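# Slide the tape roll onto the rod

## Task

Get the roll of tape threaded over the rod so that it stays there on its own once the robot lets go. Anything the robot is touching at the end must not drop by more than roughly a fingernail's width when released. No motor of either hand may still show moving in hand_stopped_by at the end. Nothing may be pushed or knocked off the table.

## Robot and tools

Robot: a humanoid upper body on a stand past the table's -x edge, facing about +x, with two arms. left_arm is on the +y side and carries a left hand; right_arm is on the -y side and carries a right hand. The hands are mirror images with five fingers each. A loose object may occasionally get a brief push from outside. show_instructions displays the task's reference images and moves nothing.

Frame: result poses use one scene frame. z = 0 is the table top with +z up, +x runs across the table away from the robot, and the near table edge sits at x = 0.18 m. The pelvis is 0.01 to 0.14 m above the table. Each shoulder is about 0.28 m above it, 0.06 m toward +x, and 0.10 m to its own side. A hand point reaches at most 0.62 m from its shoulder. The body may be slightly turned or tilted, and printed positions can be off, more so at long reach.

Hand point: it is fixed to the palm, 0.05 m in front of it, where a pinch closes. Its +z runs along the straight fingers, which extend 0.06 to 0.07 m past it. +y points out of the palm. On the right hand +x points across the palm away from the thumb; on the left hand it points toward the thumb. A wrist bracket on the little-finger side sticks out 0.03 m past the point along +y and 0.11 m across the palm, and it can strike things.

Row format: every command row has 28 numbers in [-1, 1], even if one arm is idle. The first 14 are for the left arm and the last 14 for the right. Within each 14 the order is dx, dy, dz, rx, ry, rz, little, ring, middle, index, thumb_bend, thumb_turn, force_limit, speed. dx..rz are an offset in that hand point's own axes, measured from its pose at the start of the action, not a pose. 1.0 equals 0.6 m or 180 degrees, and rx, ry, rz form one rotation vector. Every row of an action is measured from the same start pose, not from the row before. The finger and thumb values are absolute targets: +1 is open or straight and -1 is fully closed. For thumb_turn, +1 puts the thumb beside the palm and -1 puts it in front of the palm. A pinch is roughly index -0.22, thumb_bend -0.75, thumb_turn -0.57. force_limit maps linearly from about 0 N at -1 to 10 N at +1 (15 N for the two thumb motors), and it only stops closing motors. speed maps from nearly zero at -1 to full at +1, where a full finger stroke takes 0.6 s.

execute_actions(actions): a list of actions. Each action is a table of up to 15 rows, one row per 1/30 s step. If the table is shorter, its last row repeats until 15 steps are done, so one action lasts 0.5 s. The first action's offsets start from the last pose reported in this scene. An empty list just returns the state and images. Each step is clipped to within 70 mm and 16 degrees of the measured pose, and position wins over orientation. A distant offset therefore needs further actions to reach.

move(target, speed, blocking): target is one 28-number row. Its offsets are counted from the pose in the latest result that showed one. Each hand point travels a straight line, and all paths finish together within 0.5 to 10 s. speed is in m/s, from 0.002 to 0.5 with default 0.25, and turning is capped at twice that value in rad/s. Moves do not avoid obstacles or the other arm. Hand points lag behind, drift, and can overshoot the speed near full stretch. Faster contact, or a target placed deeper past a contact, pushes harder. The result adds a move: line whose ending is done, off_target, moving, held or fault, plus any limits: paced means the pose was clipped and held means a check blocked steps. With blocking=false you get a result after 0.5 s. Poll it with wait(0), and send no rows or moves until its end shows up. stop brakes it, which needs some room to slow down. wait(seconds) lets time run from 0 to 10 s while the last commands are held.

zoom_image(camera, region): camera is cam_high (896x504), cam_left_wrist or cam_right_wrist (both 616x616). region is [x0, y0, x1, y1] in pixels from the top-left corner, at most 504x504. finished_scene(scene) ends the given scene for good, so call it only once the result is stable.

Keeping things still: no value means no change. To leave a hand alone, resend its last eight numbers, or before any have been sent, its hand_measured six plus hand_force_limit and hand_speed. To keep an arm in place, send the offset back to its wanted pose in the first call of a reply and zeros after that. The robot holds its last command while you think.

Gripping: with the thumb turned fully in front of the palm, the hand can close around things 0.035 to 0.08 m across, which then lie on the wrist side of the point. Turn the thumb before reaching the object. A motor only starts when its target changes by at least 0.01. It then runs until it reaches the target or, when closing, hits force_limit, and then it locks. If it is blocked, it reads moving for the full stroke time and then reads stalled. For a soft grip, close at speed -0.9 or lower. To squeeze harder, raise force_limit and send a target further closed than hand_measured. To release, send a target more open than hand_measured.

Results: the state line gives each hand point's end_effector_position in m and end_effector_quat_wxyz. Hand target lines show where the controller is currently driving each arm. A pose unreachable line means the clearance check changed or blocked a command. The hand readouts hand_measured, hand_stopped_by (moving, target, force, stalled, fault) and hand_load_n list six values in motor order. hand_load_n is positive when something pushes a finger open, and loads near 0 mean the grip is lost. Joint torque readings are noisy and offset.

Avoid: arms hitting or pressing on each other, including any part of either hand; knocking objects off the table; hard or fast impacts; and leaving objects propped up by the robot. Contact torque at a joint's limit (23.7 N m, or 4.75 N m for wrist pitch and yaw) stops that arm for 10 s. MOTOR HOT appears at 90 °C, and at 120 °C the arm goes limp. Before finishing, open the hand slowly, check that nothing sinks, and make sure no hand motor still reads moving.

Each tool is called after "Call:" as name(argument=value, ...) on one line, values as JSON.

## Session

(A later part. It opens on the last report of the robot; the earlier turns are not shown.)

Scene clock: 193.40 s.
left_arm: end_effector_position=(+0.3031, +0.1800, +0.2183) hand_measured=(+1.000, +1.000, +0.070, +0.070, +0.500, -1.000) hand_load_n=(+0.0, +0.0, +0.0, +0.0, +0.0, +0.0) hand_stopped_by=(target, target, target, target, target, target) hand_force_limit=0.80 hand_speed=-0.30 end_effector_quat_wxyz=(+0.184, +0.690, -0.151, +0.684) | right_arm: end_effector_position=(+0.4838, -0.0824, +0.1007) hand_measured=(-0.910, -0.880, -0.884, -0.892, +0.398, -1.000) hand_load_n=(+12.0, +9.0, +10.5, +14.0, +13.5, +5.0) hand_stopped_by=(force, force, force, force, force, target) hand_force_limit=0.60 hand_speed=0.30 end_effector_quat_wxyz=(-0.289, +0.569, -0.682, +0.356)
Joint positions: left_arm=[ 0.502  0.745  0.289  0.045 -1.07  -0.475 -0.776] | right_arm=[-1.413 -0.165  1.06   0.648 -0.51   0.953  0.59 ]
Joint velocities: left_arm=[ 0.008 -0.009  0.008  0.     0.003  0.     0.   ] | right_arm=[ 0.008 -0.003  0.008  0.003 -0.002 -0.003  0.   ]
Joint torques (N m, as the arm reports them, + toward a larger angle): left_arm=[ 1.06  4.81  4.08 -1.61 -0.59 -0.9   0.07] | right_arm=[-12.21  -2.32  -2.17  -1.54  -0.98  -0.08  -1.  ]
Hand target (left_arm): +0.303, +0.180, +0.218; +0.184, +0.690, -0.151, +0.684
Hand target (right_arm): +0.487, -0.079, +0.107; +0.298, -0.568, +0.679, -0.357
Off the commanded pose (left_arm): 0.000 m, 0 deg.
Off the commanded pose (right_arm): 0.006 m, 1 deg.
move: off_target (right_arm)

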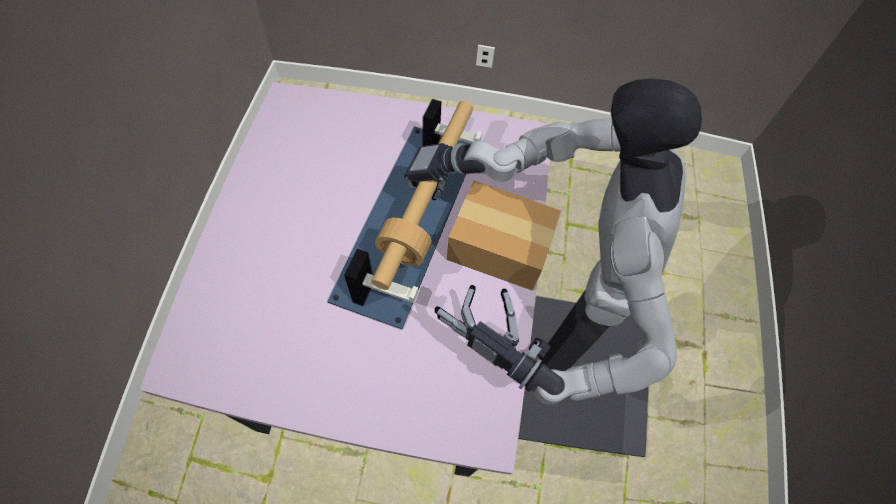

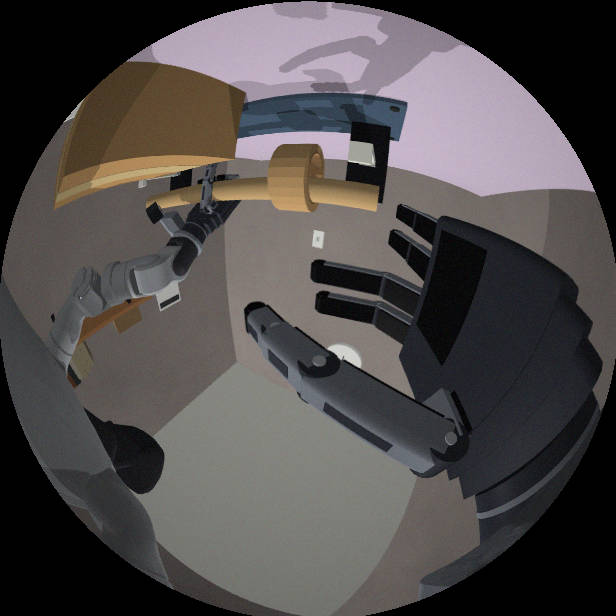

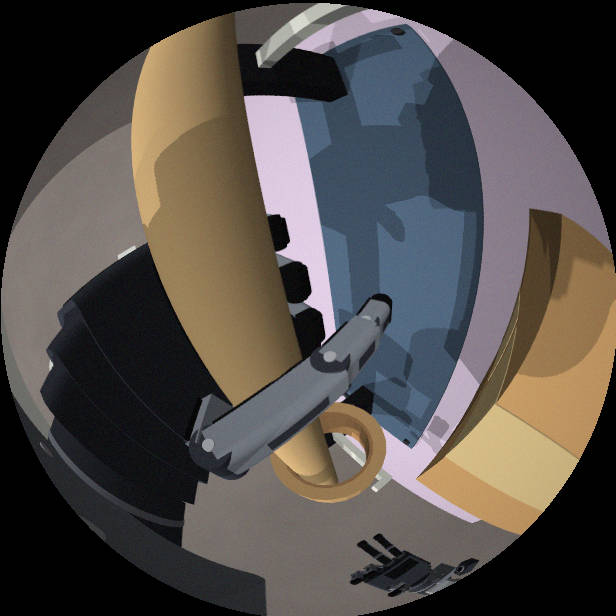

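Call:
move(target=[0,0,0,0,0,0,1,1,0.07,0.07,0.5,-1,0.8,-0.3,-0.015,0.038,0.032,0,-0.01,0.008,-1,-1,-1,-1,-1,-1,0.6,0.3], speed=0.05)

Call:
zoom_image(camera="cam_left_wrist", region=[120,100,420,250])

Scene clock: 203.83 s.
left_arm: end_effector_position=(+0.3031, +0.1800, +0.2183) hand_measured=(+1.000, +1.000, +0.070, +0.070, +0.500, -1.000) hand_load_n=(+0.0, +0.0, +0.0, +0.0, +0.0, +0.0) hand_stopped_by=(target, target, target, target, target, target) hand_force_limit=0.80 hand_speed=-0.30 end_effector_quat_wxyz=(+0.184, +0.690, -0.151, +0.684) | right_arm: end_effector_position=(+0.4844, -0.0790, +0.0652) hand_measured=(-0.910, -0.880, -0.884, -0.892, +0.398, -1.000) hand_load_n=(+12.0, +9.0, +10.5, +14.0, +13.5, +5.0) hand_stopped_by=(force, force, force, force, force, target) hand_force_limit=0.60 hand_speed=0.30 end_effector_quat_wxyz=(-0.295, +0.567, -0.688, +0.344)
Joint positions: left_arm=[ 0.502  0.745  0.289  0.045 -1.07  -0.475 -0.776] | right_arm=[-1.345 -0.085  0.997  0.834 -0.489  0.82   0.438]
Joint velocities: left_arm=[ 0.    -0.008 -0.002 -0.008 -0.008  0.     0.   ] | right_arm=[ 0.011  0.003 -0.008  0.023  0.02  -0.007  0.   ]
Joint torques (N m, as the arm reports them, + toward a larger angle): left_arm=[ 1.08  4.74  4.09 -1.84 -0.52 -0.82  0.14] | right_arm=[-12.08  -0.93  -1.42  -1.78  -1.28  -0.14  -1.12]
Hand target (left_arm): +0.303, +0.180, +0.218; +0.184, +0.690, -0.151, +0.684
Hand target (right_arm): +0.488, -0.075, +0.072; +0.305, -0.566, +0.684, -0.344
Off the commanded pose (left_arm): 0.000 m, 0 deg.
Off the commanded pose (right_arm): 0.008 m, 1 deg.
joint sent to its limit (left arm) — the command would take joint 1 (shoulder pitch) past its upper limit, so that joint was sent only as far as its limit.
move: off_target (right_arm)

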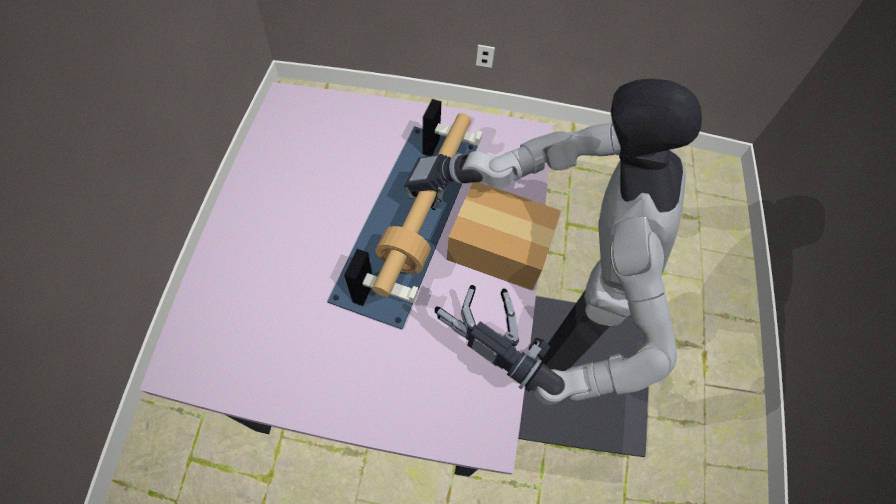

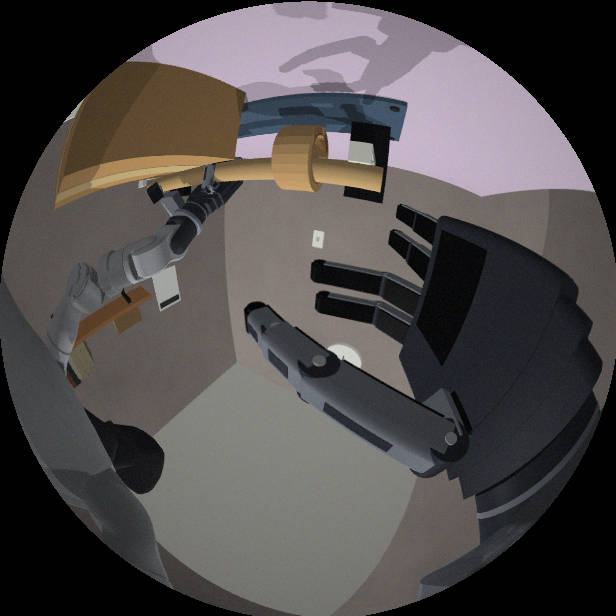

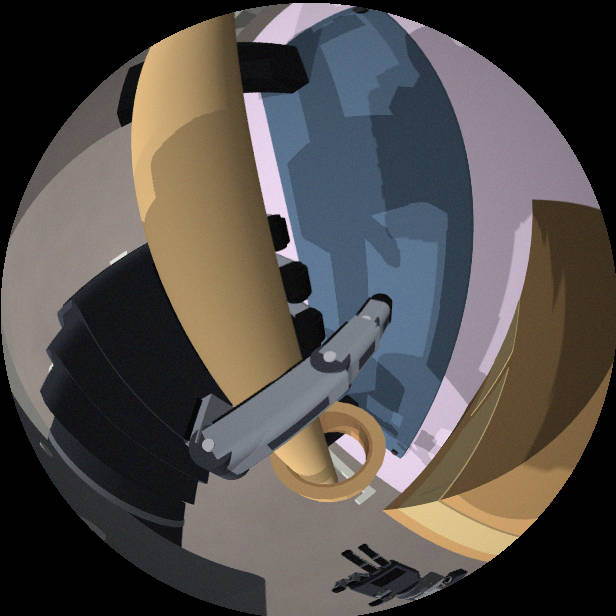

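Region (120, 100, 420, 250) of cam_left_wrist's 616x616 image, scaled by 1.680, with more detail than that image has.

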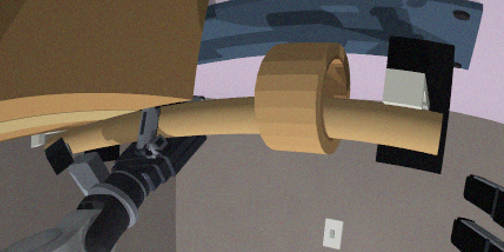

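Call:
move(target=[0,0,0,0,0,0,1,1,0.07,0.07,0.5,-1,0.8,-0.3,-0.006,0,0.008,0,-0.004,-0.007,-1,-1,-1,-1,-1,-1,0.6,0.3], speed=0.03)

Call:
execute_actions(actions=[[[0,0,0,0,0,0,1,1,0.07,0.07,0.5,-1,0.8,-0.3,0,0,0,0,0,0,0.5,0.5,0.5,0.5,1,-1,0.6,-0.1]],[[0,0,0,0,0,0,1,1,0.07,0.07,0.5,-1,0.8,-0.3,0,0,0,0,0,0,0.5,0.5,0.5,0.5,1,-1,0.6,0.3]]])

Scene clock: 214.80 s.
left_arm: end_effector_position=(+0.3031, +0.1800, +0.2183) hand_measured=(+1.000, +1.000, +0.070, +0.070, +0.500, -1.000) hand_load_n=(+0.0, +0.0, +0.0, +0.0, +0.0, +0.0) hand_stopped_by=(target, target, target, target, target, target) hand_force_limit=0.80 hand_speed=-0.30 end_effector_quat_wxyz=(+0.184, +0.690, -0.151, +0.684) | right_arm: end_effector_position=(+0.4891, -0.0782, +0.0626) hand_measured=(-0.910, -0.880, -0.884, -0.890, +0.398, -1.000) hand_load_n=(+11.0, +9.0, +10.5, +14.5, +12.5, +6.0) hand_stopped_by=(force, force, force, force, force, target) hand_force_limit=0.60 hand_speed=0.30 end_effector_quat_wxyz=(-0.295, +0.575, -0.681, +0.345)
Joint positions: left_arm=[ 0.502  0.745  0.289  0.045 -1.07  -0.475 -0.776] | right_arm=[-1.371 -0.049  0.986  0.948 -0.483  0.74   0.411]
Joint velocities: left_arm=[-0.011  0.     0.011 -0.006  0.     0.     0.   ] | right_arm=[-0.009  0.003  0.002  0.018  0.    -0.015  0.   ]
Joint torques (N m, as the arm reports them, + toward a larger angle): left_arm=[ 1.24  4.72  4.24 -1.96 -0.35 -0.86  0.17] | right_arm=[-10.92  -0.98  -0.41  -1.29  -0.76  -0.19  -0.88]
Hand target (left_arm): +0.303, +0.180, +0.218; +0.184, +0.690, -0.151, +0.684
Hand target (right_arm): +0.489, -0.076, +0.063; +0.296, -0.577, +0.679, -0.344
Off the commanded pose (left_arm): 0.000 m, 0 deg.
Off the commanded pose (right_arm): 0.002 m, 0 deg.
MOTOR HOT: a motor of the right arm reached 90 °C. Now the hottest motor of the right arm, joint 1 (shoulder pitch), reports 94 °C. The temperature limit of the motors' drives, at which the controller stops that arm, is 120 °C. To cool a motor, set the load down, stop pushing, or move to a pose that needs little force.
joint sent to its limit (left arm) — the command would take joint 1 (shoulder pitch) past its upper limit, so that joint was sent only as far as its limit.
move: done

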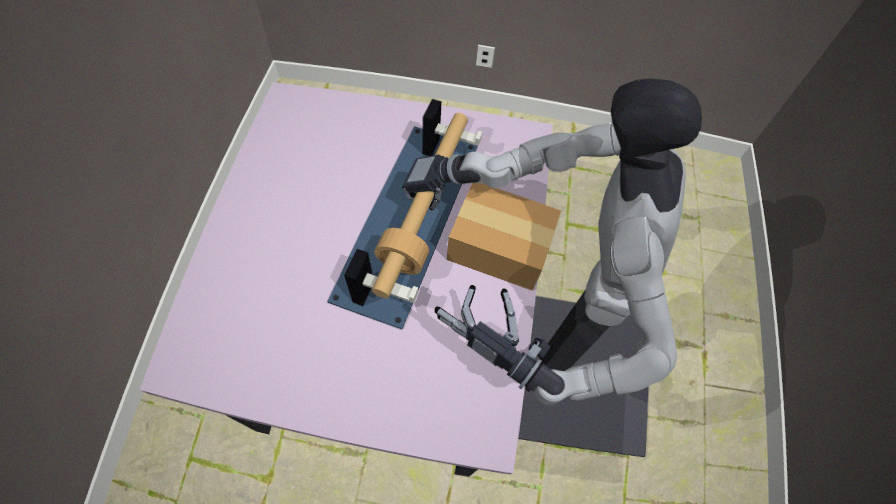

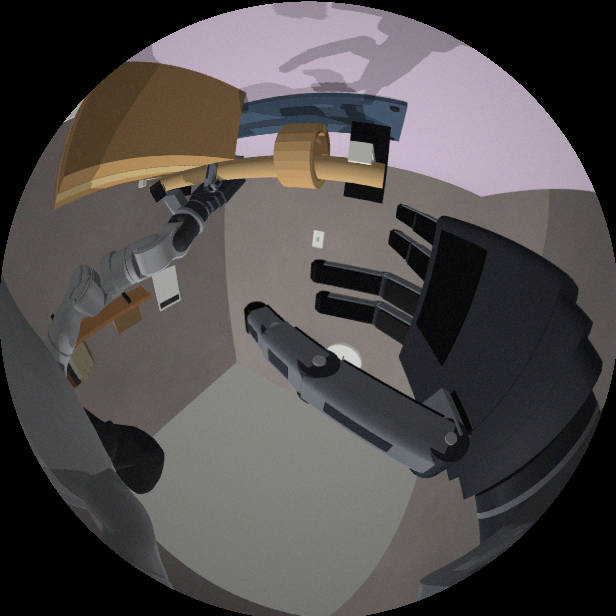

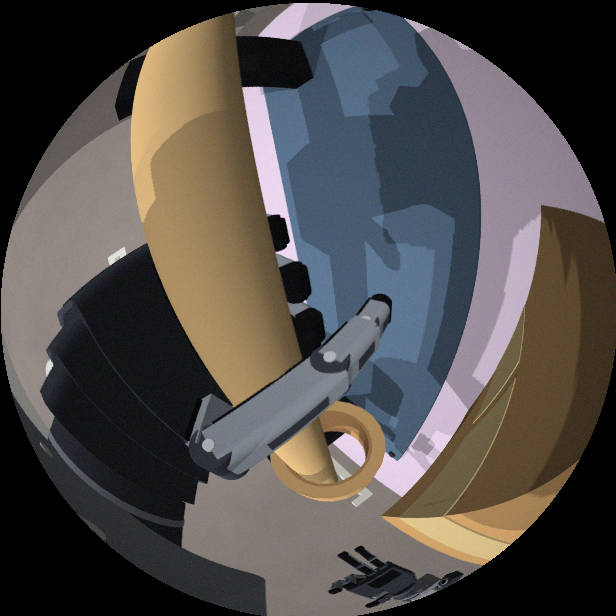

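Scene clock: 215.80 s.
left_arm: end_effector_position=(+0.3031, +0.1800, +0.2183) hand_measured=(+1.000, +1.000, +0.070, +0.070, +0.500, -1.000) hand_load_n=(+0.0, +0.0, +0.0, +0.0, +0.0, +0.0) hand_stopped_by=(target, target, target, target, target, target) hand_force_limit=0.80 hand_speed=-0.30 end_effector_quat_wxyz=(+0.184, +0.690, -0.151, +0.684) | right_arm: end_effector_position=(+0.4910, -0.0774, +0.0658) hand_measured=(+0.500, +0.500, +0.500, +0.500, +1.000, -1.000) hand_load_n=(+0.0, +0.0, +0.0, +0.0, +0.0, +0.0) hand_stopped_by=(target, target, target, target, target, target) hand_force_limit=0.60 hand_speed=0.30 end_effector_quat_wxyz=(-0.298, +0.574, -0.679, +0.347)
Joint positions: left_arm=[ 0.502  0.745  0.289  0.045 -1.07  -0.475 -0.776] | right_arm=[-1.377 -0.049  0.986  0.948 -0.483  0.74   0.408]
Joint velocities: left_arm=[ 0.002 -0.008  0.008 -0.006 -0.015  0.     0.   ] | right_arm=[-0.011  0.006  0.008 -0.002 -0.002  0.     0.   ]
Joint torques (N m, as the arm reports them, + toward a larger angle): left_arm=[ 1.08  4.81  4.07 -1.6  -0.5  -0.85  0.14] | right_arm=[-10.43  -1.22  -0.11  -1.2   -0.92  -0.13  -0.6 ]
Hand target (left_arm): +0.303, +0.180, +0.218; +0.184, +0.690, -0.151, +0.684
Hand target (right_arm): +0.491, -0.077, +0.066; +0.298, -0.574, +0.679, -0.347
Off the commanded pose (left_arm): 0.000 m, 0 deg.
Off the commanded pose (right_arm): 0.000 m, 0 deg.
MOTOR HOT: still on. Now the hottest motor of the right arm, joint 1 (shoulder pitch), reports 94 °C; a drive's own limit is 120 °C.
joint sent to its limit (left arm) — the command would take joint 1 (shoulder pitch) past its upper limit, so that joint was sent only as far as its limit.

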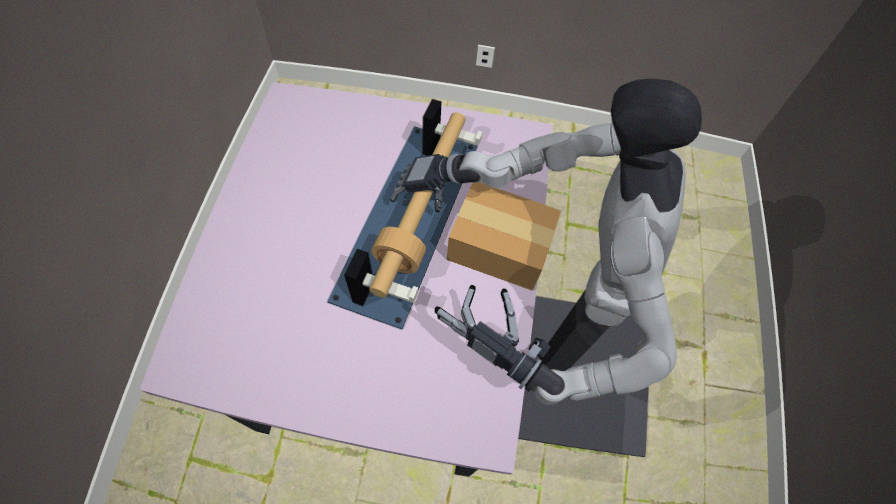

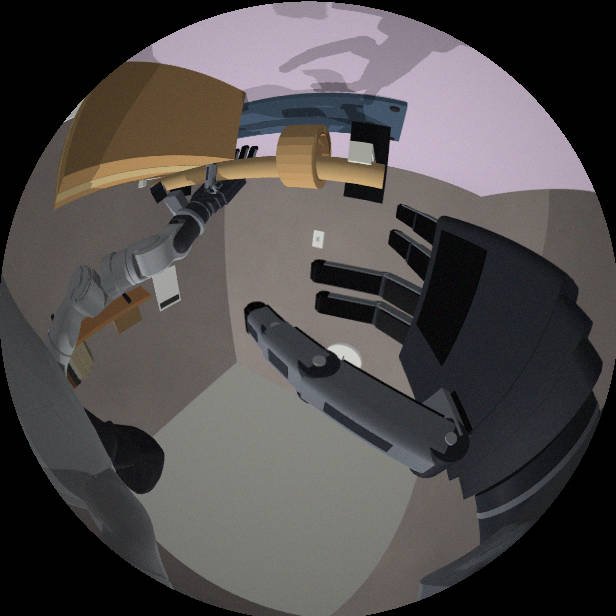

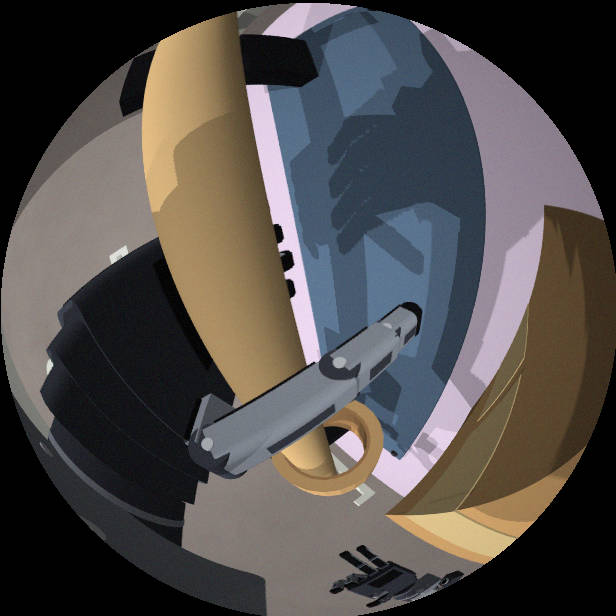

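Call:
move(target=[0,0,0,0,0,0,1,1,0.07,0.07,0.5,-1,0.8,-0.3,0.03,-0.09,-0.13,0,0,0,0.8,0.8,0.8,0.8,1,-1,0.6,0.3], speed=0.15)

Scene clock: 222.03 s.
left_arm: end_effector_position=(+0.3031, +0.1800, +0.2183) hand_measured=(+1.000, +1.000, +0.070, +0.070, +0.500, -1.000) hand_load_n=(+0.0, +0.0, +0.0, +0.0, +0.0, +0.0) hand_stopped_by=(target, target, target, target, target, target) hand_force_limit=0.80 hand_speed=-0.30 end_effector_quat_wxyz=(+0.184, +0.690, -0.151, +0.684) | right_arm: end_effector_position=(+0.4565, -0.0892, +0.1534) hand_measured=(+0.800, +0.800, +0.800, +0.800, +1.000, -1.000) hand_load_n=(+0.0, +0.0, +0.0, +0.0, +0.0, +0.0) hand_stopped_by=(target, target, target, target, target, target) hand_force_limit=0.60 hand_speed=0.30 end_effector_quat_wxyz=(-0.298, +0.577, -0.679, +0.343)
Joint positions: left_arm=[ 0.502  0.745  0.289  0.045 -1.07  -0.475 -0.776] | right_arm=[-1.483 -0.394  1.123  0.185 -0.569  1.173  0.885]
Joint velocities: left_arm=[-0.006  0.011  0.003 -0.003 -0.002  0.     0.   ] | right_arm=[ 0.002 -0.002  0.014 -0.003 -0.002  0.002  0.   ]
Joint torques (N m, as the arm reports them, + toward a larger angle): left_arm=[ 1.05  4.67  4.16 -1.61 -0.48 -0.91  0.07] | right_arm=[-9.4  -3.01 -1.78 -1.12 -1.12  0.06 -0.59]
Hand target (left_arm): +0.303, +0.180, +0.218; +0.184, +0.690, -0.151, +0.684
Hand target (right_arm): +0.456, -0.090, +0.153; +0.297, -0.577, +0.679, -0.344
Off the commanded pose (left_arm): 0.000 m, 0 deg.
Off the commanded pose (right_arm): 0.002 m, 1 deg.
MOTOR HOT: still on. Now the hottest motor of the right arm, joint 1 (shoulder pitch), reports 91 °C; a drive's own limit is 120 °C.
joint sent to its limit (left arm) — the command would take joint 1 (shoulder pitch) past its upper limit, so that joint was sent only as far as its limit.
move: done

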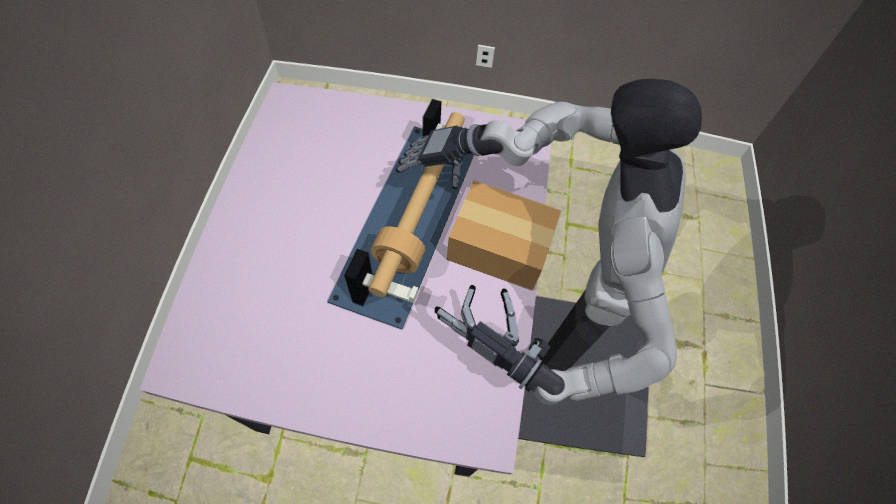

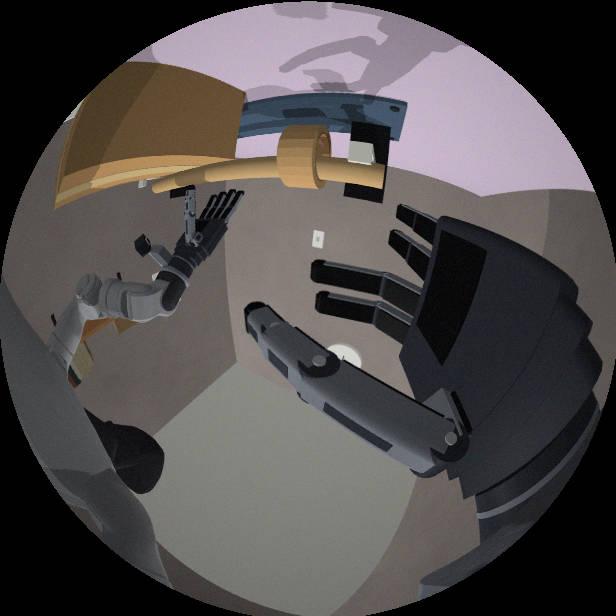

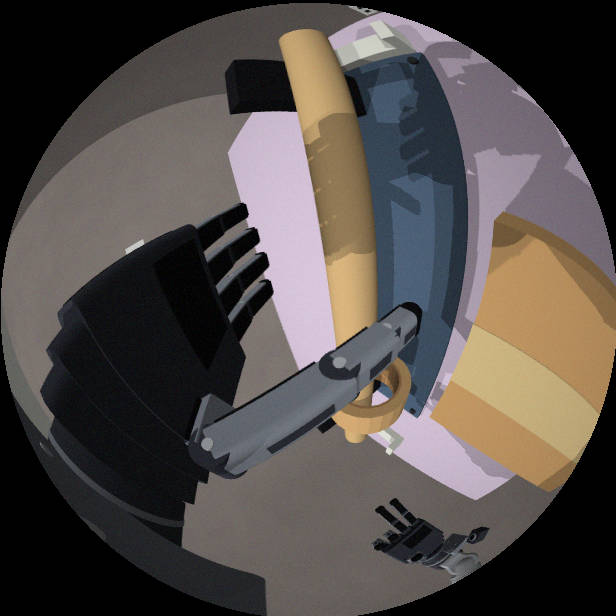

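Call:
finished_scene(scene=2)

The scene is finished: the task was done.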